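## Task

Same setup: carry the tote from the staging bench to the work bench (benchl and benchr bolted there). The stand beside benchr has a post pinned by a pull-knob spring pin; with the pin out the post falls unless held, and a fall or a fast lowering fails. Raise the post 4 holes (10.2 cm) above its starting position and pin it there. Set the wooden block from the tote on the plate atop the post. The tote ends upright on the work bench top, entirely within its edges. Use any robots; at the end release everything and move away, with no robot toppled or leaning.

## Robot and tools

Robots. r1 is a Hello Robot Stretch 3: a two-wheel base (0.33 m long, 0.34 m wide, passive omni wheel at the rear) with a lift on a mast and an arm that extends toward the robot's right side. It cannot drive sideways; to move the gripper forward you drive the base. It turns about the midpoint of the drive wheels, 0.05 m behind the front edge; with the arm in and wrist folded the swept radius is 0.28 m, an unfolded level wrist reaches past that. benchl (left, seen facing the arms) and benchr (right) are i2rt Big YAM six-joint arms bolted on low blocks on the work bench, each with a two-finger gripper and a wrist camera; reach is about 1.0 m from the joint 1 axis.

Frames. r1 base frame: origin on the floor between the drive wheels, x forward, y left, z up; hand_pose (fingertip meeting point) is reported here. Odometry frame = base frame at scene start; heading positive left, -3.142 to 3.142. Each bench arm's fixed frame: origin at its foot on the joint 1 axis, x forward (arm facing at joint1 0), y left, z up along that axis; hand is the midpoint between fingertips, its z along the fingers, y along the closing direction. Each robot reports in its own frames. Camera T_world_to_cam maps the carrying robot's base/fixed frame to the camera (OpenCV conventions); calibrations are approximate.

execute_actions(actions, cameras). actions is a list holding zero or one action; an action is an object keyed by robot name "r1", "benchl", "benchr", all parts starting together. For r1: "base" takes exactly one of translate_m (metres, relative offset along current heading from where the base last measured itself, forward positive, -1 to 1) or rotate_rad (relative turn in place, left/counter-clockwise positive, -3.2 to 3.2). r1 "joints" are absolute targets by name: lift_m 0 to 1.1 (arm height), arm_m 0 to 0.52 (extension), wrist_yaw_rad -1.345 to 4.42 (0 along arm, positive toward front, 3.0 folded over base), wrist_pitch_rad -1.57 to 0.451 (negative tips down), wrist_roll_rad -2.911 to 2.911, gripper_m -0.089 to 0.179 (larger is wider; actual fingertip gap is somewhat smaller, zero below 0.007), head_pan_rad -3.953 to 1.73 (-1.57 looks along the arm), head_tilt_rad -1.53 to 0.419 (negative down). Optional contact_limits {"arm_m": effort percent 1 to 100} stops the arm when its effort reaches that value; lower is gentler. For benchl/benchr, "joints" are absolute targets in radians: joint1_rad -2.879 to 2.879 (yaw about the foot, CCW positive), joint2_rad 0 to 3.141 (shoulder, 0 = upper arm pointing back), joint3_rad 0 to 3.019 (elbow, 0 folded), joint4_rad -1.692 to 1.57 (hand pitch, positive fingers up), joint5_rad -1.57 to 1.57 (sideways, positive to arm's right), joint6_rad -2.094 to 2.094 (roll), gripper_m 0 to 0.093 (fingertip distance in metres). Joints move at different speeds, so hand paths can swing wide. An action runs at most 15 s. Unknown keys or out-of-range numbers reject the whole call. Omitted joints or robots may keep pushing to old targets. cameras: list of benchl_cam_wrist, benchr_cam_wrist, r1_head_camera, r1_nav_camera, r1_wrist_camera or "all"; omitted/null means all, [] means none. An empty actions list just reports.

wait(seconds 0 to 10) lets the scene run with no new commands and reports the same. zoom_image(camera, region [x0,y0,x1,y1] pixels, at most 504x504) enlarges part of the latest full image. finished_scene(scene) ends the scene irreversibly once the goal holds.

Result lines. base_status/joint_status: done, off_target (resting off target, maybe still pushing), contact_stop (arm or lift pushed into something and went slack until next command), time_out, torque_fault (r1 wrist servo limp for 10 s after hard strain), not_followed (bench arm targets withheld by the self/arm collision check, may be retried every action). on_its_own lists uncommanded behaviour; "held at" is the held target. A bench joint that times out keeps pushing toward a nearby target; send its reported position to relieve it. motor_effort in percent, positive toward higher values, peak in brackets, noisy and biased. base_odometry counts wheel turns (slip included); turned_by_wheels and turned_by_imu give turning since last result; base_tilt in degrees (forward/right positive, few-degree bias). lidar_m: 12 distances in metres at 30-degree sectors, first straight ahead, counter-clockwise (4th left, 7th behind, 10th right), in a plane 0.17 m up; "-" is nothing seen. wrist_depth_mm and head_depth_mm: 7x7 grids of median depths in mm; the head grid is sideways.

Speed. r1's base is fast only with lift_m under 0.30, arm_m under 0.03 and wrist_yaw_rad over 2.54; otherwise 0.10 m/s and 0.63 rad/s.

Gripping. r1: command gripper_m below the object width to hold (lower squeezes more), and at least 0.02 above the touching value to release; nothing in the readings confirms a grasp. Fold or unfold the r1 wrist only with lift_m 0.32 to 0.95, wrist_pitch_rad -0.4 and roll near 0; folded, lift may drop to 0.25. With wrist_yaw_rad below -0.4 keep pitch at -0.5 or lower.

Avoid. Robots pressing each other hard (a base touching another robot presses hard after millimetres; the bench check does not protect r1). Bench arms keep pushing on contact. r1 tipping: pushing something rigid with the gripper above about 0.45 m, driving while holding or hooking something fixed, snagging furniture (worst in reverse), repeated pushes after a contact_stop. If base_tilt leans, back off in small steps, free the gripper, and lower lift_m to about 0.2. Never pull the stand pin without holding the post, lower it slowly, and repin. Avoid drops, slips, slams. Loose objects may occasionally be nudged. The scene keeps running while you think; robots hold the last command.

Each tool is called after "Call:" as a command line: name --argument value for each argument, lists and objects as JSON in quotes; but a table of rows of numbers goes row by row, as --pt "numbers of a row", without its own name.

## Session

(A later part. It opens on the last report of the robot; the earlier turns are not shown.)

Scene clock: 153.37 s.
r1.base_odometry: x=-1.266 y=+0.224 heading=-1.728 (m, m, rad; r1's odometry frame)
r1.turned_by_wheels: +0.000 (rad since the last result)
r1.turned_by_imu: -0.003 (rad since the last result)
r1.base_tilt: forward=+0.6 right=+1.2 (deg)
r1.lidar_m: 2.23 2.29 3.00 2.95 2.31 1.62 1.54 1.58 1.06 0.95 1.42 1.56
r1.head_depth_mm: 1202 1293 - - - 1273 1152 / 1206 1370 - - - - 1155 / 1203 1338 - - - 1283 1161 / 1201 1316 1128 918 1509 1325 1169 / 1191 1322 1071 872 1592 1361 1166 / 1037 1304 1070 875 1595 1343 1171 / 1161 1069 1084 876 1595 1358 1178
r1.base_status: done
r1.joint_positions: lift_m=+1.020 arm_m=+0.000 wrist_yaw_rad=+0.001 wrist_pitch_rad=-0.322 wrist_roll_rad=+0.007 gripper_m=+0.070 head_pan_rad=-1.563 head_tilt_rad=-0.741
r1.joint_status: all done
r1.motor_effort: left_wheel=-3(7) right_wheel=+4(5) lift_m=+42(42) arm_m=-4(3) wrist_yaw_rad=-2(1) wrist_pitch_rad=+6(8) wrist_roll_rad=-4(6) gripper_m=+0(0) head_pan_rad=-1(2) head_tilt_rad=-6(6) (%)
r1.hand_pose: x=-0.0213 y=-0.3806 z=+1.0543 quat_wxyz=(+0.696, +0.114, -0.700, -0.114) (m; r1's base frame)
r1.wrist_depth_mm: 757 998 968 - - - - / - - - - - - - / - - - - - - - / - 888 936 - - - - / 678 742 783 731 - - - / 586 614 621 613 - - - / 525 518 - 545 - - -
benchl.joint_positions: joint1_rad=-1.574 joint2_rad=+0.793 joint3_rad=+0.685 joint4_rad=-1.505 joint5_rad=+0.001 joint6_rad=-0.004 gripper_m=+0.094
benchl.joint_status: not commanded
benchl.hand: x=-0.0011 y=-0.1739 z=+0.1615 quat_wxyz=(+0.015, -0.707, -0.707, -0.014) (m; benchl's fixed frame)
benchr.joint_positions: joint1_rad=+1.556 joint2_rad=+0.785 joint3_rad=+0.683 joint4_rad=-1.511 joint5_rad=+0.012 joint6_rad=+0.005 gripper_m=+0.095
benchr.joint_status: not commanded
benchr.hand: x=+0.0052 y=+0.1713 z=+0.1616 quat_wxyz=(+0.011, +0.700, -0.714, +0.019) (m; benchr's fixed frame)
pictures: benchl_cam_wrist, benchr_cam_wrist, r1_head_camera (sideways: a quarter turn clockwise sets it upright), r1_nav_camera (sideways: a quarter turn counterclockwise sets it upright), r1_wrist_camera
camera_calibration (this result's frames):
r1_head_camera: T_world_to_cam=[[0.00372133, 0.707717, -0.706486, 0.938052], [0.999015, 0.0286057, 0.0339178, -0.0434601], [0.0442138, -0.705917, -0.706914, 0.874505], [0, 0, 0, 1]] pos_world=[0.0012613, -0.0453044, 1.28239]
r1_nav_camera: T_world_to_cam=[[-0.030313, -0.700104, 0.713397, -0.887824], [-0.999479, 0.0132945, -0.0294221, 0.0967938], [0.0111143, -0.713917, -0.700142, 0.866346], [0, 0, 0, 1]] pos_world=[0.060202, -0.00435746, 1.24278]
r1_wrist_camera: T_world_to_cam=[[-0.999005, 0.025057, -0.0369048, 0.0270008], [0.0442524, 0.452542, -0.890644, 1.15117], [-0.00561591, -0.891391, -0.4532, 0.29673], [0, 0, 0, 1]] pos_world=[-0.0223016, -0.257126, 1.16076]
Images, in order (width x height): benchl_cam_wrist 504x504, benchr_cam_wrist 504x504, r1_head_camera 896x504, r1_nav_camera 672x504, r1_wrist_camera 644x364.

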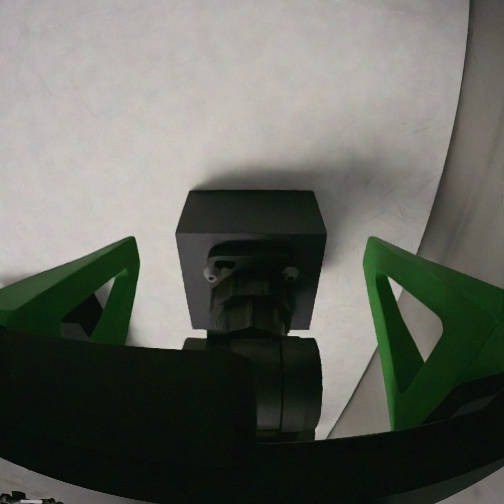

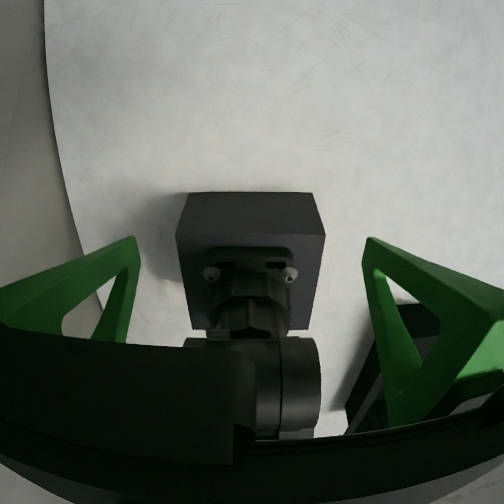

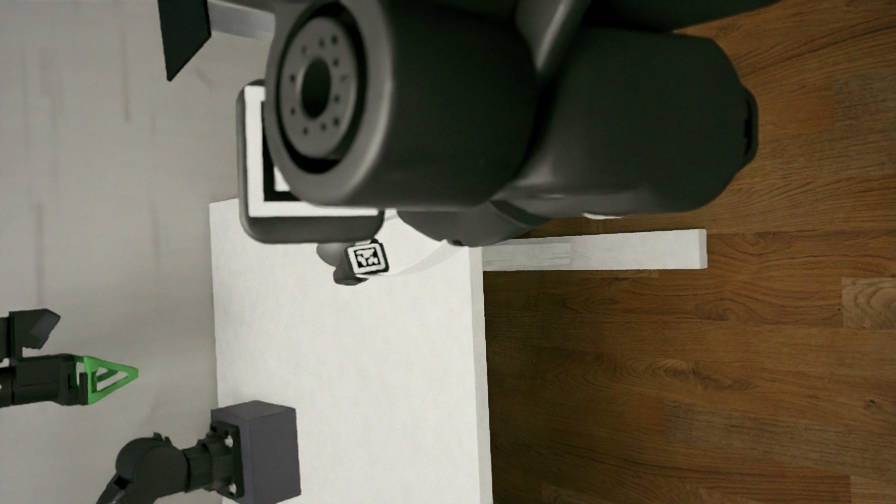

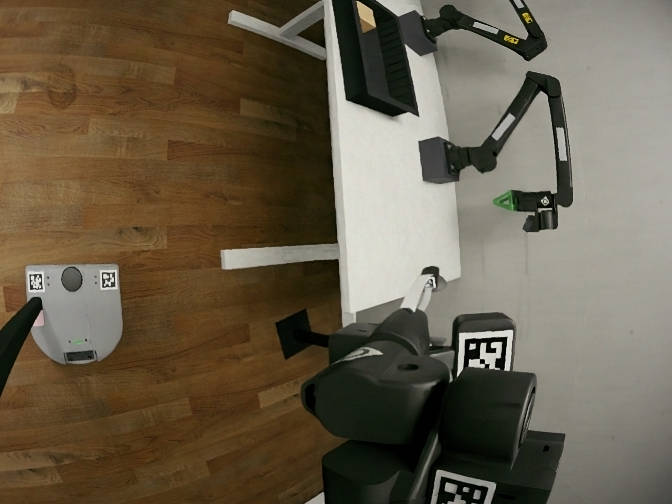

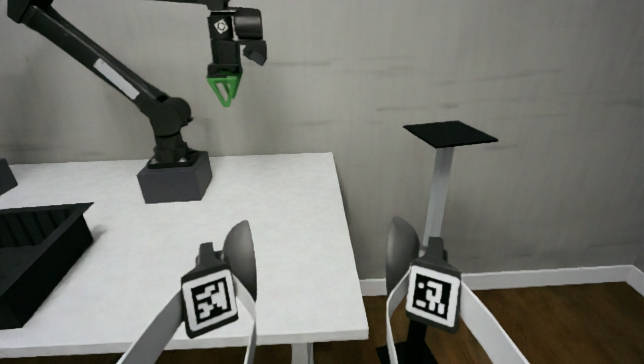

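Call:
execute_actions --actions '[{"r1":{"base":{"translate_m":-0.3},"joints":{"lift_m":0.6,"wrist_pitch_rad":0,"head_tilt_rad":-0.55}}}]' --cameras '["r1_head_camera","r1_nav_camera","r1_wrist_camera"]'

Scene clock: 159.23 s.
r1.base_odometry: x=-1.219 y=+0.520 heading=-1.728 (m, m, rad; r1's odometry frame)
r1.turned_by_wheels: +0.000 (rad since the last result)
r1.turned_by_imu: -0.002 (rad since the last result)
r1.base_tilt: forward=+0.8 right=+1.5 (deg)
r1.lidar_m: 2.52 2.59 3.18 3.35 1.86 1.31 1.24 1.27 1.48 1.01 1.02 1.82
r1.head_depth_mm: 1191 1313 1460 1652 1780 1492 1246 / 1183 1308 1453 1636 1772 1493 1251 / 1179 1308 1386 1605 1776 1493 1257 / 1181 1301 1418 1644 1771 1500 1246 / 1175 1300 1449 1628 1796 1506 1261 / 1176 1299 1406 1091 1308 1435 1248 / 1172 1293 1420 1099 897 1530 1279
r1.base_status: done
r1.joint_positions: lift_m=+0.600 arm_m=+0.000 wrist_yaw_rad=+0.001 wrist_pitch_rad=-0.023 wrist_roll_rad=+0.006 gripper_m=+0.070 head_pan_rad=-1.563 head_tilt_rad=-0.557
r1.joint_status: all done
r1.motor_effort: left_wheel=-2(7) right_wheel=+4(5) lift_m=+22(36) arm_m=-4(3) wrist_yaw_rad=-1(2) wrist_pitch_rad=+7(7) wrist_roll_rad=-4(4) gripper_m=-1(0) head_pan_rad=-2(2) head_tilt_rad=+5(26) (%)
r1.hand_pose: x=-0.0212 y=-0.4009 z=+0.7090 quat_wxyz=(+0.705, +0.009, -0.709, -0.008) (m; r1's base frame)
r1.wrist_depth_mm: - - - - - - - / - - - - - - - / 795 - - - - - - / 373 581 - - - - - / - - - - - - - / - - - - - - - / - - - - - - -
benchl.joint_positions: joint1_rad=-1.574 joint2_rad=+0.793 joint3_rad=+0.685 joint4_rad=-1.505 joint5_rad=+0.001 joint6_rad=-0.004 gripper_m=+0.094
benchl.joint_status: not commanded
benchl.hand: x=-0.0011 y=-0.1739 z=+0.1615 quat_wxyz=(+0.015, -0.707, -0.707, -0.014) (m; benchl's fixed frame)
benchr.joint_positions: joint1_rad=+1.556 joint2_rad=+0.785 joint3_rad=+0.683 joint4_rad=-1.511 joint5_rad=+0.012 joint6_rad=+0.005 gripper_m=+0.095
benchr.joint_status: not commanded
benchr.hand: x=+0.0052 y=+0.1713 z=+0.1616 quat_wxyz=(+0.011, +0.700, -0.714, +0.019) (m; benchr's fixed frame)
pictures: r1_head_camera (sideways: a quarter turn clockwise sets it upright), r1_nav_camera (sideways: a quarter turn counterclockwise sets it upright), r1_wrist_camera
camera_calibration (this result's frames):
r1_head_camera: T_world_to_cam=[[0.00481319, 0.566651, -0.823944, 1.09115], [0.99897, 0.0344515, 0.029529, -0.0377537], [0.0451187, -0.823237, -0.565901, 0.69107], [0, 0, 0, 1]] pos_world=[0.00128267, -0.0480833, 1.29124]
r1_nav_camera: T_world_to_cam=[[-0.0314135, -0.557907, 0.829309, -1.03891], [-0.999434, 0.00756449, -0.0327688, 0.101158], [0.0120087, -0.829869, -0.557829, 0.681214], [0, 0, 0, 1]] pos_world=[0.0602847, -0.0150594, 1.24489]
r1_wrist_camera: T_world_to_cam=[[-0.999006, 0.0127979, -0.0427067, 0.014039], [0.0442629, 0.170132, -0.984427, 0.806039], [-0.00533276, -0.985338, -0.17053, -0.115844], [0, 0, 0, 1]] pos_world=[-0.0222703, -0.251458, 0.774331]
Images, in order (width x height): r1_head_camera 896x504, r1_nav_camera 672x504, r1_wrist_camera 644x364.

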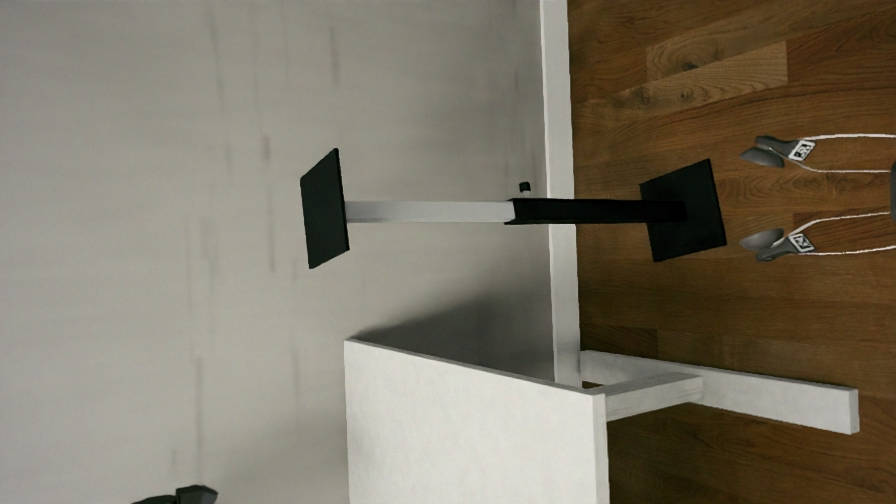

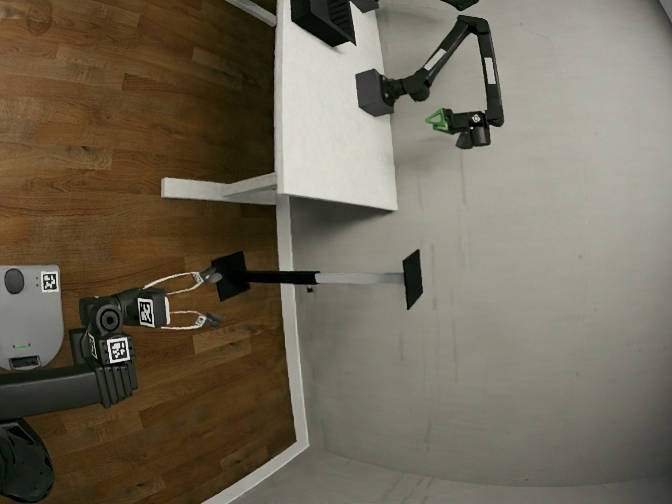

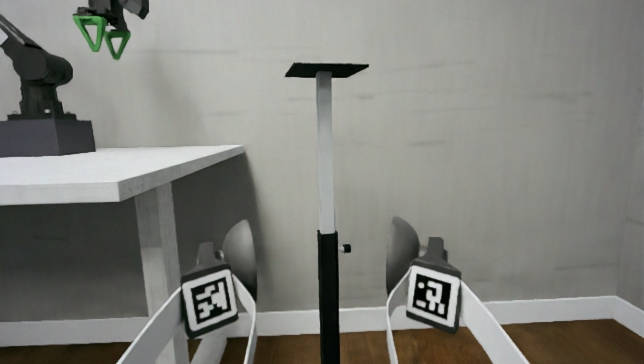

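Call:
execute_actions --actions '[{"benchr":{"joints":{"joint2_rad":1.8,"joint3_rad":0.7,"joint4_rad":1.1,"joint6_rad":1.57}},"r1":{"joints":{"wrist_roll_rad":1.57,"lift_m":0.39,"gripper_m":0.09}}}]'

Scene clock: 171.10 s.
r1.base_odometry: x=-1.219 y=+0.520 heading=-1.728 (m, m, rad; r1's odometry frame)
r1.turned_by_wheels: +0.000 (rad since the last result)
r1.turned_by_imu: +0.000 (rad since the last result)
r1.base_tilt: forward=+0.7 right=+1.4 (deg)
r1.lidar_m: 2.53 2.59 3.18 3.36 1.86 1.31 1.24 1.27 1.48 1.01 1.01 1.83
r1.head_depth_mm: 1188 1315 1460 1660 1772 1475 1252 / 1182 1303 1458 1655 1778 1494 1254 / 1189 1303 1385 1612 1771 1483 1289 / 1184 1299 1427 1642 1756 1505 1262 / 1173 1278 1439 1634 1787 1514 1265 / 1172 1278 1404 1089 1317 1438 1235 / 1176 1259 1414 1098 896 1521 1275
r1.base_status: not commanded
r1.joint_positions: lift_m=+0.390 arm_m=+0.000 wrist_yaw_rad=+0.001 wrist_pitch_rad=-0.023 wrist_roll_rad=+1.567 gripper_m=+0.090 head_pan_rad=-1.563 head_tilt_rad=-0.557
r1.joint_status: all done
r1.motor_effort: left_wheel=-3(3) right_wheel=+4(4) lift_m=+22(24) arm_m=-3(4) wrist_yaw_rad=-1(1) wrist_pitch_rad=+6(7) wrist_roll_rad=+2(2) gripper_m=+1(88) head_pan_rad=-2(1) head_tilt_rad=+4(4) (%)
r1.hand_pose: x=-0.0211 y=-0.4009 z=+0.4989 quat_wxyz=(+0.002, +0.000, -1.000, -0.012) (m; r1's base frame)
r1.wrist_depth_mm: - - - - - 873 587 / - - - - - 844 577 / - - - - - 777 570 / - - - - - 860 574 / - - - - - 882 576 / - 916 981 - - 819 590 / - - 749 - - 881 591
benchl.joint_positions: joint1_rad=-1.574 joint2_rad=+0.793 joint3_rad=+0.685 joint4_rad=-1.505 joint5_rad=+0.001 joint6_rad=-0.004 gripper_m=+0.094
benchl.joint_status: not commanded
benchl.hand: x=-0.0011 y=-0.1739 z=+0.1615 quat_wxyz=(+0.015, -0.707, -0.707, -0.014) (m; benchl's fixed frame)
benchr.joint_positions: joint1_rad=+1.556 joint2_rad=+1.795 joint3_rad=+0.683 joint4_rad=+1.079 joint5_rad=+0.015 joint6_rad=+1.559 gripper_m=+0.095
benchr.joint_status: all done
benchr.hand: x=+0.0120 y=+0.5872 z=+0.1335 quat_wxyz=(-0.015, -0.007, -0.719, -0.695) (m; benchr's fixed frame)
pictures: benchl_cam_wrist, benchr_cam_wrist, r1_head_camera (sideways: a quarter turn clockwise sets it upright), r1_nav_camera (sideways: a quarter turn counterclockwise sets it upright), r1_wrist_camera
camera_calibration (this result's frames):
benchr_cam_wrist: T_world_to_cam=[[0.0100181, -0.0275846, -0.999569, 0.150577], [-0.833569, -0.552372, 0.00688917, 0.34331], [-0.552324, 0.833141, -0.0285274, -0.35632], [0, 0, 0, 1]] pos_world=[0.0878601, 0.490654, 0.137982]
r1_head_camera: T_world_to_cam=[[0.00481324, 0.566636, -0.823954, 1.09116], [0.99897, 0.0344522, 0.0295285, -0.037753], [0.0451189, -0.823247, -0.565887, 0.691051], [0, 0, 0, 1]] pos_world=[0.00128268, -0.0480835, 1.29124]
r1_nav_camera: T_world_to_cam=[[-0.0314136, -0.557892, 0.829319, -1.03892], [-0.999434, 0.00756379, -0.0327691, 0.101158], [0.0120088, -0.829879, -0.557814, 0.681195], [0, 0, 0, 1]] pos_world=[0.0602847, -0.0150604, 1.24489]
r1_wrist_camera: T_world_to_cam=[[0.0329114, 0.0360478, -0.998808, 0.513299], [0.988537, 0.146156, 0.0378478, 0.0995753], [0.147346, -0.988605, -0.0308244, -0.219465], [0, 0, 0, 1]] pos_world=[-0.08299, -0.250021, 0.502154]
Images, in order (width x height): benchl_cam_wrist 504x504, benchr_cam_wrist 504x504, r1_head_camera 896x504, r1_nav_camera 672x504, r1_wrist_camera 644x364.

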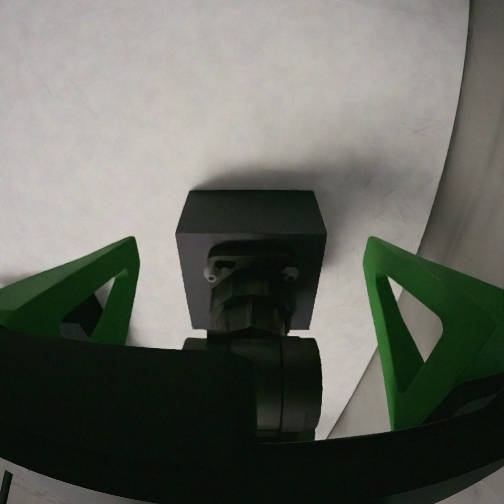

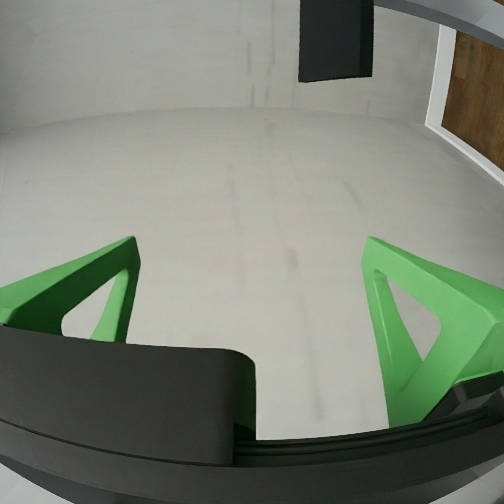

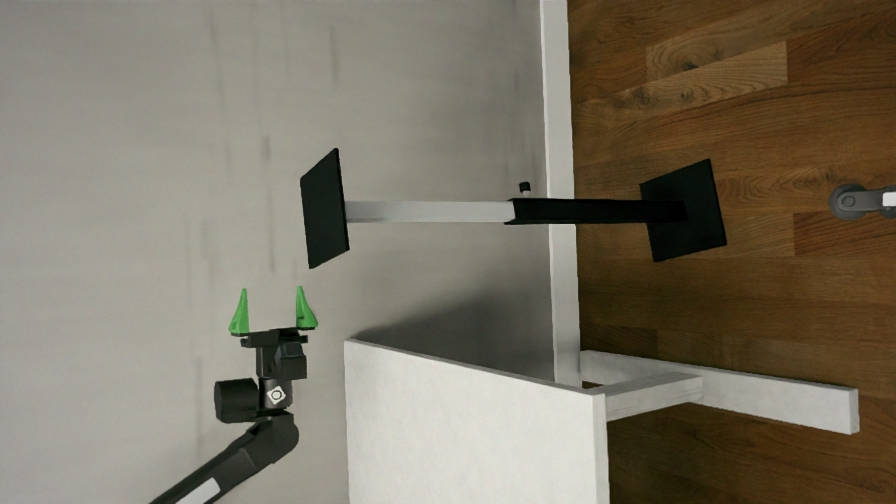

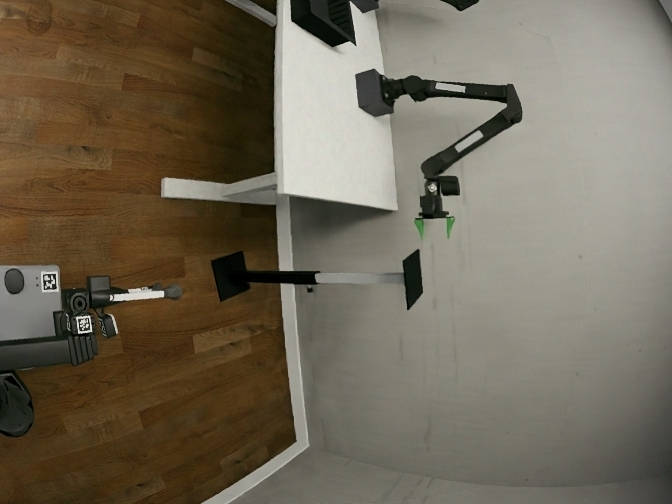

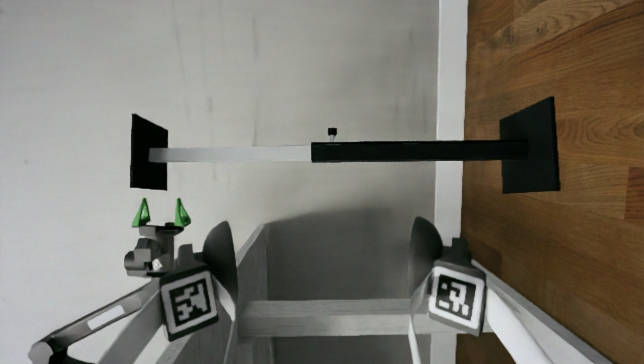

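Call:
execute_actions --actions '[{"benchr":{"joints":{"joint1_rad":1.355,"joint2_rad":1.93,"joint3_rad":0.64,"joint4_rad":1.27}},"r1":{"base":{"translate_m":-0.045}}}]' --cameras '["benchr_cam_wrist","r1_head_camera","r1_wrist_camera"]'

Scene clock: 175.17 s.
r1.base_odometry: x=-1.212 y=+0.565 heading=-1.728 (m, m, rad; r1's odometry frame)
r1.turned_by_wheels: +0.000 (rad since the last result)
r1.turned_by_imu: +0.000 (rad since the last result)
r1.base_tilt: forward=+0.5 right=+1.3 (deg)
r1.lidar_m: 2.57 2.64 3.22 2.93 1.79 1.26 1.20 1.22 1.48 1.01 1.03 1.86
r1.head_depth_mm: 1188 1314 1462 1665 1792 1488 1248 / 1187 1313 1463 1649 1786 1493 1252 / 1187 1302 1428 1632 1787 1487 1289 / 1185 1312 1408 1609 1752 1490 1262 / 1176 1295 1444 1634 1797 1505 1264 / 1173 1296 1332 1203 1757 1459 1266 / 1178 1287 1067 1100 895 1511 1266
r1.base_status: done
r1.joint_positions: lift_m=+0.390 arm_m=+0.000 wrist_yaw_rad=+0.001 wrist_pitch_rad=-0.023 wrist_roll_rad=+1.567 gripper_m=+0.090 head_pan_rad=-1.563 head_tilt_rad=-0.557
r1.joint_status: not commanded
r1.motor_effort: left_wheel=-2(8) right_wheel=+4(4) lift_m=+22(22) arm_m=-4(3) wrist_yaw_rad=-1(1) wrist_pitch_rad=+6(6) wrist_roll_rad=+2(2) gripper_m=+1(1) head_pan_rad=-2(2) head_tilt_rad=+4(4) (%)
r1.hand_pose: x=-0.0211 y=-0.4009 z=+0.4989 quat_wxyz=(+0.002, +0.000, -1.000, -0.012) (m; r1's base frame)
r1.wrist_depth_mm: - - - - - 850 583 / - - - - - 875 566 / - - - - - 858 577 / - - - - - 779 593 / - - - - - 876 585 / - - 977 - - 847 597 / - - 753 784 804 781 594
benchl.joint_positions: joint1_rad=-1.574 joint2_rad=+0.793 joint3_rad=+0.685 joint4_rad=-1.505 joint5_rad=+0.001 joint6_rad=-0.004 gripper_m=+0.094
benchl.joint_status: not commanded
benchl.hand: x=-0.0011 y=-0.1739 z=+0.1615 quat_wxyz=(+0.015, -0.707, -0.707, -0.014) (m; benchl's fixed frame)
benchr.joint_positions: joint1_rad=+1.344 joint2_rad=+1.934 joint3_rad=+0.641 joint4_rad=+1.249 joint5_rad=+0.013 joint6_rad=+1.560 gripper_m=+0.095
benchr.joint_status: all done
benchr.hand: x=+0.1306 y=+0.5552 z=+0.0821 quat_wxyz=(-0.086, -0.082, -0.718, -0.686) (m; benchr's fixed frame)
pictures: benchr_cam_wrist, r1_head_camera (sideways: a quarter turn clockwise sets it upright), r1_wrist_camera
camera_calibration (this result's frames):
benchr_cam_wrist: T_world_to_cam=[[0.000946312, -0.0388921, -0.999243, 0.104488], [-0.929894, -0.367582, 0.0134262, 0.334386], [-0.367826, 0.929178, -0.0365134, -0.342415], [0, 0, 0, 1]] pos_world=[0.184895, 0.445143, 0.0874169]
r1_head_camera: T_world_to_cam=[[0.00481324, 0.566636, -0.823954, 1.09116], [0.99897, 0.0344522, 0.0295285, -0.037753], [0.0451189, -0.823247, -0.565887, 0.691051], [0, 0, 0, 1]] pos_world=[0.00128268, -0.0480835, 1.29124]
r1_wrist_camera: T_world_to_cam=[[0.0329114, 0.0360478, -0.998808, 0.513299], [0.988537, 0.146156, 0.0378478, 0.0995753], [0.147346, -0.988605, -0.0308244, -0.219465], [0, 0, 0, 1]] pos_world=[-0.08299, -0.250021, 0.502154]
Images, in order (width x height): benchr_cam_wrist 504x504, r1_head_camera 896x504, r1_wrist_camera 644x364.

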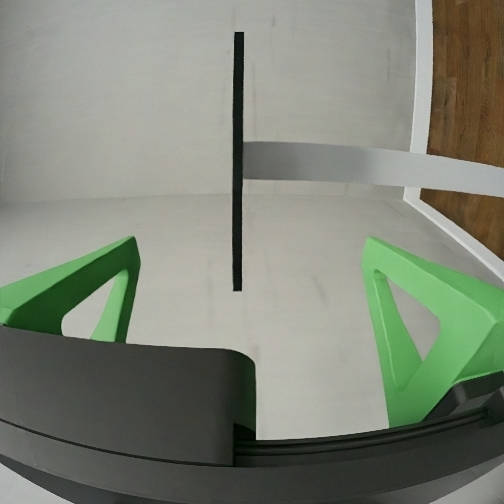

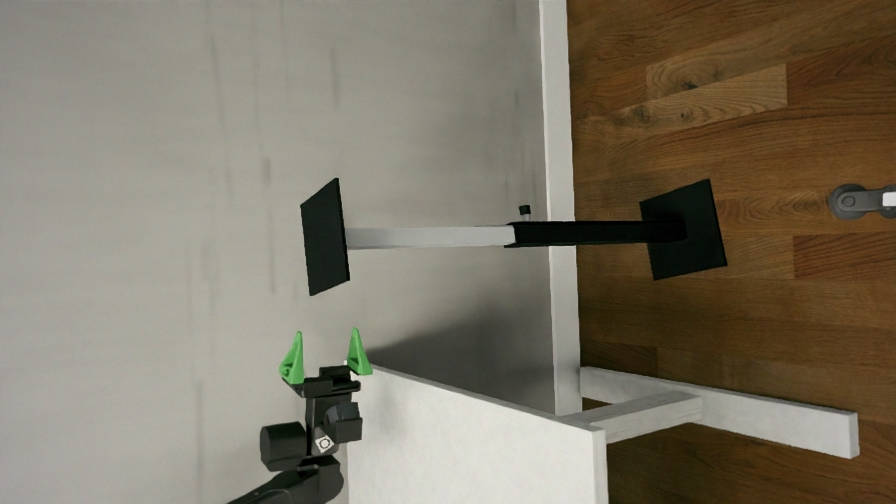

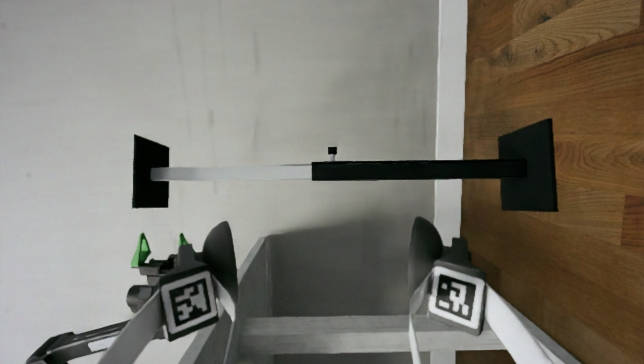

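Call:
execute_actions --actions '[{"benchr":{"joints":{"joint2_rad":1.97,"joint3_rad":0.82,"joint4_rad":1.17}}}]' --cameras '["benchr_cam_wrist","r1_head_camera"]'

Scene clock: 179.50 s.
r1.base_odometry: x=-1.212 y=+0.565 heading=-1.728 (m, m, rad; r1's odometry frame)
r1.turned_by_wheels: +0.000 (rad since the last result)
r1.turned_by_imu: +0.000 (rad since the last result)
r1.base_tilt: forward=+0.6 right=+1.3 (deg)
r1.lidar_m: 2.57 2.64 3.19 2.93 1.80 1.26 1.19 1.22 1.48 1.01 1.03 1.86
r1.head_depth_mm: 1191 1312 1461 1653 1792 1482 1247 / 1186 1308 1456 1643 1780 1494 1254 / 1187 1304 1433 1645 1794 1486 1291 / 1179 1304 1406 1592 1743 1490 1263 / 1183 1296 1418 1637 1803 1512 1268 / 1176 1291 1326 1205 1750 1440 1268 / 1172 1271 1338 1098 897 1520 1266
r1.base_status: not commanded
r1.joint_positions: lift_m=+0.390 arm_m=+0.000 wrist_yaw_rad=+0.001 wrist_pitch_rad=-0.023 wrist_roll_rad=+1.567 gripper_m=+0.090 head_pan_rad=-1.563 head_tilt_rad=-0.557
r1.joint_status: not commanded
r1.motor_effort: left_wheel=-2(2) right_wheel=+4(4) lift_m=+22(22) arm_m=-4(3) wrist_yaw_rad=+0(1) wrist_pitch_rad=+7(6) wrist_roll_rad=+2(2) gripper_m=+1(0) head_pan_rad=-2(2) head_tilt_rad=+5(4) (%)
r1.hand_pose: x=-0.0211 y=-0.4009 z=+0.4989 quat_wxyz=(+0.002, +0.000, -1.000, -0.012) (m; r1's base frame)
r1.wrist_depth_mm: - - - - - 851 577 / - - - - - 842 586 / - - - - - 876 592 / - - - - - 801 566 / - - - - - 861 594 / - - 965 - - 808 587 / - - 756 810 784 778 577
benchl.joint_positions: joint1_rad=-1.574 joint2_rad=+0.793 joint3_rad=+0.685 joint4_rad=-1.505 joint5_rad=+0.001 joint6_rad=-0.004 gripper_m=+0.094
benchl.joint_status: not commanded
benchl.hand: x=-0.0011 y=-0.1739 z=+0.1615 quat_wxyz=(+0.015, -0.707, -0.707, -0.014) (m; benchl's fixed frame)
benchr.joint_positions: joint1_rad=+1.344 joint2_rad=+1.963 joint3_rad=+0.798 joint4_rad=+1.178 joint5_rad=+0.013 joint6_rad=+1.560 gripper_m=+0.095
benchr.joint_status: all done
benchr.hand: x=+0.1431 y=+0.6095 z=+0.1066 quat_wxyz=(-0.089, -0.080, -0.698, -0.706) (m; benchr's fixed frame)
pictures: benchr_cam_wrist, r1_head_camera (sideways: a quarter turn clockwise sets it upright)
camera_calibration (this result's frames):
benchr_cam_wrist: T_world_to_cam=[[0.0137059, 0.016484, -0.99977, 0.0956211], [-0.92986, -0.367433, -0.0188057, 0.368966], [-0.367658, 0.929904, 0.0102918, -0.392792], [0, 0, 0, 1]] pos_world=[0.197363, 0.499253, 0.10658]
r1_head_camera: T_world_to_cam=[[0.00481324, 0.566636, -0.823954, 1.09116], [0.99897, 0.0344522, 0.0295285, -0.037753], [0.0451189, -0.823247, -0.565887, 0.691051], [0, 0, 0, 1]] pos_world=[0.00128268, -0.0480835, 1.29124]
Images, in order (width x height): benchr_cam_wrist 504x504, r1_head_camera 896x504.

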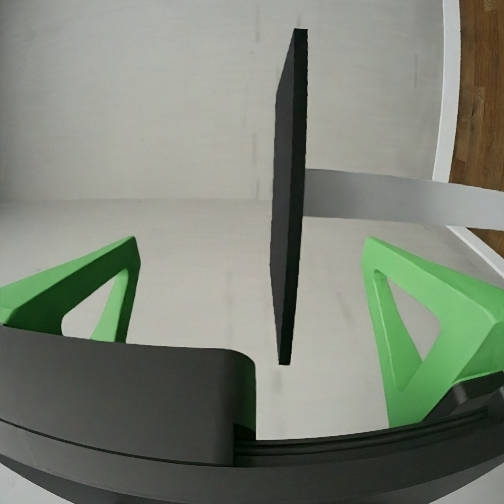

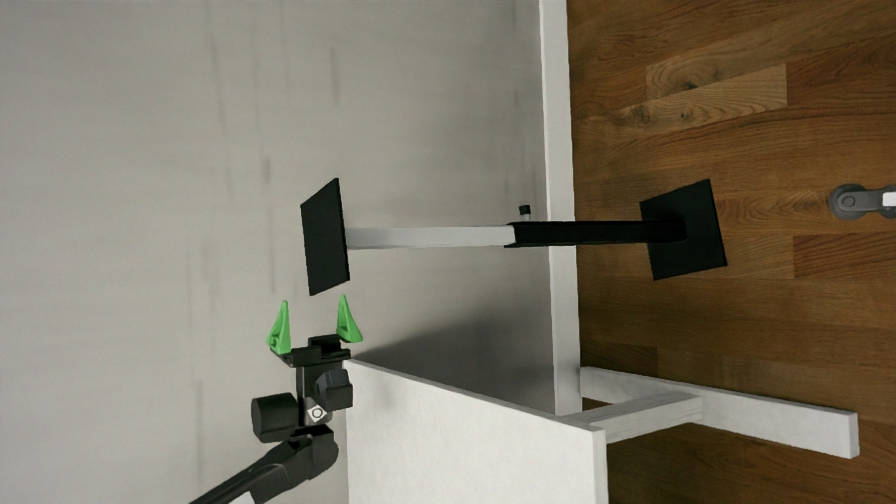

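Call:
execute_actions --actions '[{"benchr":{"joints":{"joint2_rad":2.08,"joint3_rad":1.0,"joint4_rad":1.1}}}]' --cameras '["benchr_cam_wrist","r1_head_camera"]'

Scene clock: 180.93 s.
r1.base_odometry: x=-1.212 y=+0.565 heading=-1.728 (m, m, rad; r1's odometry frame)
r1.turned_by_wheels: +0.000 (rad since the last result)
r1.turned_by_imu: +0.000 (rad since the last result)
r1.base_tilt: forward=+0.8 right=+1.4 (deg)
r1.lidar_m: 2.57 2.64 3.21 2.93 1.79 1.26 1.19 1.22 1.48 1.01 1.03 1.86
r1.head_depth_mm: 1191 1312 1465 1657 1788 1484 1250 / 1192 1312 1458 1642 1781 1495 1246 / 1183 1308 1426 1639 1792 1492 1281 / 1181 1302 1377 1605 1744 1489 1267 / 1185 1303 1384 1637 1796 1504 1268 / 1170 1294 1057 1199 1752 1450 1272 / 1174 1253 1387 1096 897 1523 1264
r1.base_status: not commanded
r1.joint_positions: lift_m=+0.390 arm_m=+0.000 wrist_yaw_rad=+0.001 wrist_pitch_rad=-0.023 wrist_roll_rad=+1.567 gripper_m=+0.090 head_pan_rad=-1.563 head_tilt_rad=-0.557
r1.joint_status: not commanded
r1.motor_effort: left_wheel=-2(3) right_wheel=+4(4) lift_m=+22(22) arm_m=-4(3) wrist_yaw_rad=-1(1) wrist_pitch_rad=+6(6) wrist_roll_rad=+2(2) gripper_m=+0(0) head_pan_rad=-2(1) head_tilt_rad=+4(4) (%)
r1.hand_pose: x=-0.0211 y=-0.4009 z=+0.4989 quat_wxyz=(+0.002, +0.000, -1.000, -0.012) (m; r1's base frame)
r1.wrist_depth_mm: - - - - - 865 577 / - - - - - 878 581 / - - - - - 857 581 / - 825 - - - 774 588 / - 853 - - - 863 578 / - 857 958 - - 830 580 / - - 760 801 802 767 596
benchl.joint_positions: joint1_rad=-1.574 joint2_rad=+0.793 joint3_rad=+0.685 joint4_rad=-1.505 joint5_rad=+0.001 joint6_rad=-0.004 gripper_m=+0.094
benchl.joint_status: not commanded
benchl.hand: x=-0.0011 y=-0.1739 z=+0.1615 quat_wxyz=(+0.015, -0.707, -0.707, -0.014) (m; benchl's fixed frame)
benchr.joint_positions: joint1_rad=+1.344 joint2_rad=+2.079 joint3_rad=+0.962 joint4_rad=+1.106 joint5_rad=+0.013 joint6_rad=+1.560 gripper_m=+0.095
benchr.joint_status: all done
benchr.hand: x=+0.1550 y=+0.6610 z=+0.0821 quat_wxyz=(-0.088, -0.081, -0.706, -0.698) (m; benchr's fixed frame)
pictures: benchr_cam_wrist, r1_head_camera (sideways: a quarter turn clockwise sets it upright)
camera_calibration (this result's frames):
benchr_cam_wrist: T_world_to_cam=[[0.00831023, -0.00693307, -0.999941, 0.0864165], [-0.929925, -0.367714, -0.00517881, 0.397569], [-0.367656, 0.929913, -0.00950301, -0.434492], [0, 0, 0, 1]] pos_world=[0.209248, 0.55083, 0.0843414]
r1_head_camera: T_world_to_cam=[[0.00481324, 0.566636, -0.823954, 1.09116], [0.99897, 0.0344522, 0.0295285, -0.037753], [0.0451189, -0.823248, -0.565887, 0.691051], [0, 0, 0, 1]] pos_world=[0.00128268, -0.0480835, 1.29124]
Images, in order (width x height): benchr_cam_wrist 504x504, r1_head_camera 896x504.

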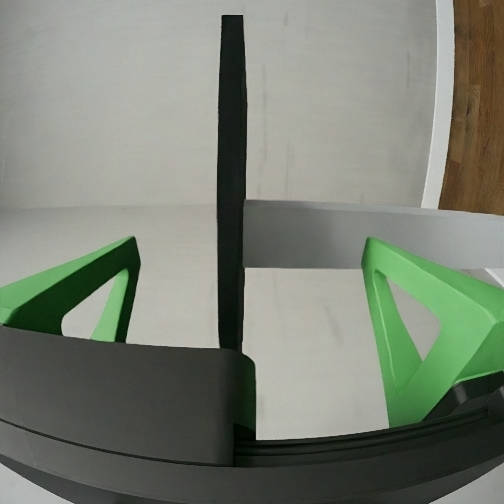

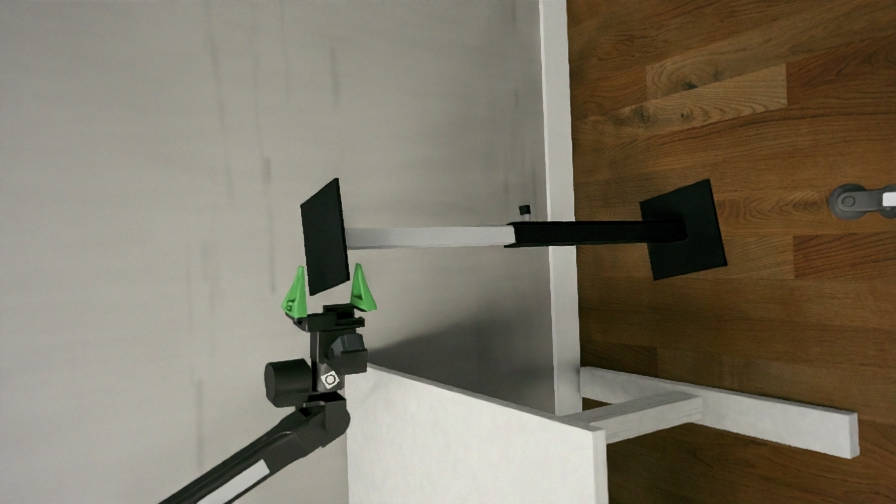

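Call:
execute_actions --actions '[{"benchr":{"joints":{"joint4_rad":1.17,"gripper_m":0.03}}}]' --cameras '["benchr_cam_wrist"]'

Call:
execute_actions --actions '[{"benchr":{"joints":{"gripper_m":0.0}},"r1":{"joints":{"arm_m":0.42,"head_tilt_rad":-0.75}}}]' --cameras '["benchr_cam_wrist","r1_head_camera","r1_wrist_camera"]'

Scene clock: 182.37 s.
r1.base_odometry: x=-1.212 y=+0.565 heading=-1.728 (m, m, rad; r1's odometry frame)
r1.turned_by_wheels: +0.000 (rad since the last result)
r1.turned_by_imu: +0.000 (rad since the last result)
r1.base_tilt: forward=+0.7 right=+1.3 (deg)
r1.lidar_m: 2.57 2.64 3.21 2.93 1.79 1.26 1.19 1.22 1.48 1.01 1.03 1.86
r1.head_depth_mm: 1191 1315 1460 1642 1773 1480 1246 / 1187 1304 1459 1647 1774 1496 1251 / 1183 1299 1442 1649 1779 1488 1286 / 1178 1303 1408 1615 1737 1494 1266 / 1184 1304 1379 1636 1770 1493 1273 / 1176 1296 1059 1196 1763 1441 1266 / 1170 1257 1391 1103 900 1522 1271
r1.base_status: not commanded
r1.joint_positions: lift_m=+0.390 arm_m=+0.000 wrist_yaw_rad=+0.001 wrist_pitch_rad=-0.023 wrist_roll_rad=+1.567 gripper_m=+0.090 head_pan_rad=-1.563 head_tilt_rad=-0.557
r1.joint_status: not commanded
r1.motor_effort: left_wheel=-3(3) right_wheel=+4(4) lift_m=+23(22) arm_m=-3(3) wrist_yaw_rad=-1(1) wrist_pitch_rad=+6(6) wrist_roll_rad=+2(2) gripper_m=+1(0) head_pan_rad=-2(2) head_tilt_rad=+5(4) (%)
r1.hand_pose: x=-0.0211 y=-0.4009 z=+0.4989 quat_wxyz=(+0.002, +0.000, -1.000, -0.012) (m; r1's base frame)
r1.wrist_depth_mm: - - - - - 849 580 / - - - - - 856 587 / - - - - - 864 589 / - - - - - 787 590 / - - - - - 874 594 / - 874 985 - - 824 591 / - - 777 768 789 770 588
benchl.joint_positions: joint1_rad=-1.574 joint2_rad=+0.793 joint3_rad=+0.685 joint4_rad=-1.505 joint5_rad=+0.001 joint6_rad=-0.004 gripper_m=+0.094
benchl.joint_status: not commanded
benchl.hand: x=-0.0011 y=-0.1739 z=+0.1615 quat_wxyz=(+0.015, -0.707, -0.707, -0.014) (m; benchl's fixed frame)
benchr.joint_positions: joint1_rad=+1.344 joint2_rad=+2.079 joint3_rad=+0.962 joint4_rad=+1.149 joint5_rad=+0.013 joint6_rad=+1.560 gripper_m=+0.030
benchr.joint_status: all done
benchr.hand: x=+0.1550 y=+0.6609 z=+0.0928 quat_wxyz=(-0.089, -0.079, -0.691, -0.713) (m; benchr's fixed frame)
pictures: benchr_cam_wrist
camera_calibration (this result's frames):
benchr_cam_wrist: T_world_to_cam=[[0.0180722, 0.0354334, -0.999209, 0.0675245], [-0.929754, -0.366972, -0.0298293, 0.399336], [-0.367738, 0.929557, 0.0263123, -0.437379], [0, 0, 0, 1]] pos_world=[0.209222, 0.550721, 0.0908915]
Images, in order (width x height): benchr_cam_wrist 504x504.

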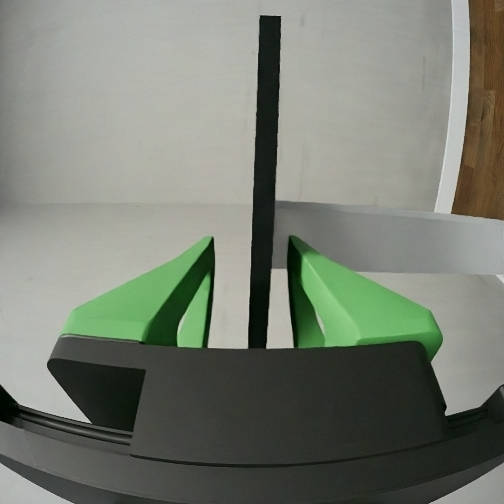

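Scene clock: 186.67 s.
r1.base_odometry: x=-1.212 y=+0.565 heading=-1.728 (m, m, rad; r1's odometry frame)
r1.turned_by_wheels: +0.000 (rad since the last result)
r1.turned_by_imu: +0.000 (rad since the last result)
r1.base_tilt: forward=+0.7 right=+1.4 (deg)
r1.lidar_m: 2.57 2.64 3.22 2.94 1.79 1.26 1.20 1.22 1.48 1.01 1.03 1.86
r1.head_depth_mm: 1221 1392 1619 1812 1552 1323 1150 / 1217 1387 1605 1808 1557 1342 1168 / 1211 1380 1593 1805 1643 1335 1162 / 1210 1051 1560 1770 1539 1335 1165 / 1206 1296 1596 1813 1575 1348 1170 / 1202 1002 1216 1770 1515 1350 1171 / 1161 1288 1092 907 1595 1353 1174
r1.base_status: not commanded
r1.joint_positions: lift_m=+0.390 arm_m=+0.420 wrist_yaw_rad=+0.001 wrist_pitch_rad=-0.023 wrist_roll_rad=+1.567 gripper_m=+0.090 head_pan_rad=-1.563 head_tilt_rad=-0.741
r1.joint_status: all done
r1.motor_effort: left_wheel=-2(3) right_wheel=+4(4) lift_m=+22(22) arm_m=+4(5) wrist_yaw_rad=-1(1) wrist_pitch_rad=+6(7) wrist_roll_rad=+2(2) gripper_m=+0(1) head_pan_rad=-1(2) head_tilt_rad=-6(27) (%)
r1.hand_pose: x=-0.0211 y=-0.8203 z=+0.4989 quat_wxyz=(+0.002, +0.000, -1.000, -0.012) (m; r1's base frame)
r1.wrist_depth_mm: 695 715 700 705 718 699 582 / 709 709 712 705 704 718 585 / 706 726 715 721 699 717 581 / 704 729 731 731 744 725 570 / 359 358 359 360 356 363 367 / 761 758 768 767 777 795 572 / 772 773 757 778 785 752 584
benchl.joint_positions: joint1_rad=-1.574 joint2_rad=+0.793 joint3_rad=+0.685 joint4_rad=-1.505 joint5_rad=+0.001 joint6_rad=-0.004 gripper_m=+0.094
benchl.joint_status: not commanded
benchl.hand: x=-0.0011 y=-0.1739 z=+0.1615 quat_wxyz=(+0.015, -0.707, -0.707, -0.014) (m; benchl's fixed frame)
benchr.joint_positions: joint1_rad=+1.344 joint2_rad=+2.083 joint3_rad=+0.962 joint4_rad=+1.149 joint5_rad=+0.013 joint6_rad=+1.573 gripper_m=+0.006
benchr.joint_status: gripper_m off_target (ended at +0.006, target +0.000)
benchr.hand: x=+0.1550 y=+0.6608 z=+0.0897 quat_wxyz=(-0.085, -0.084, -0.692, -0.712) (m; benchr's fixed frame)
pictures: benchr_cam_wrist, r1_head_camera (sideways: a quarter turn clockwise sets it upright), r1_wrist_camera
camera_calibration (this result's frames):
benchr_cam_wrist: T_world_to_cam=[[0.00398839, 0.0337675, -0.999422, 0.0677353], [-0.929931, -0.367381, -0.0161238, 0.398211], [-0.367713, 0.929457, 0.0299362, -0.437415], [0, 0, 0, 1]] pos_world=[0.209196, 0.550566, 0.0872114]
r1_head_camera: T_world_to_cam=[[0.00374493, 0.707632, -0.706571, 0.938163], [0.999016, 0.0285774, 0.0339153, -0.0434568], [0.0441915, -0.706003, -0.706829, 0.874395], [0, 0, 0, 1]] pos_world=[0.00125985, -0.0453066, 1.2824]
r1_wrist_camera: T_world_to_cam=[[0.0331976, 0.0359701, -0.998801, 0.528378], [0.988527, 0.146152, 0.0381195, 0.16074], [0.147348, -0.988608, -0.0307055, -0.634192], [0, 0, 0, 1]] pos_world=[-0.0829899, -0.669465, 0.502144]
Images, in order (width x height): benchr_cam_wrist 504x504, r1_head_camera 896x504, r1_wrist_camera 644x364.

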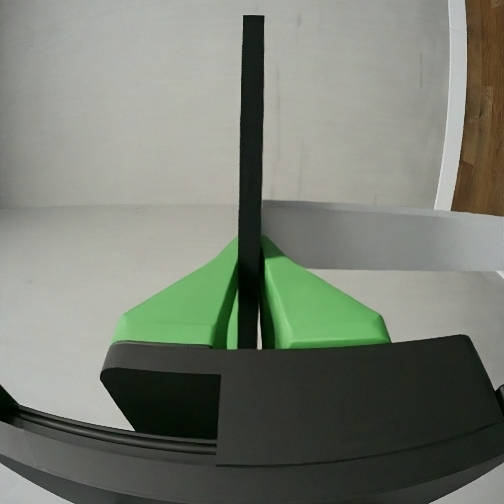

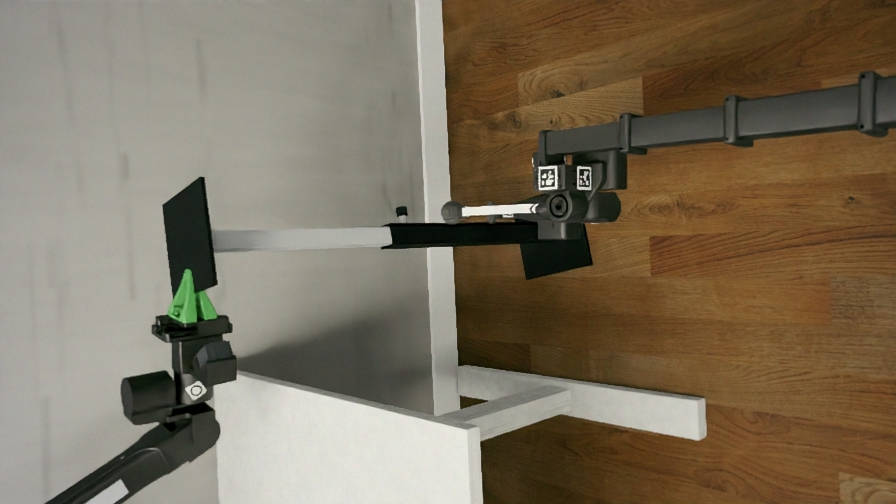

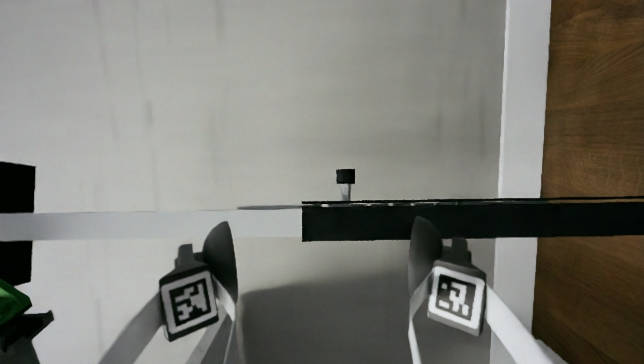

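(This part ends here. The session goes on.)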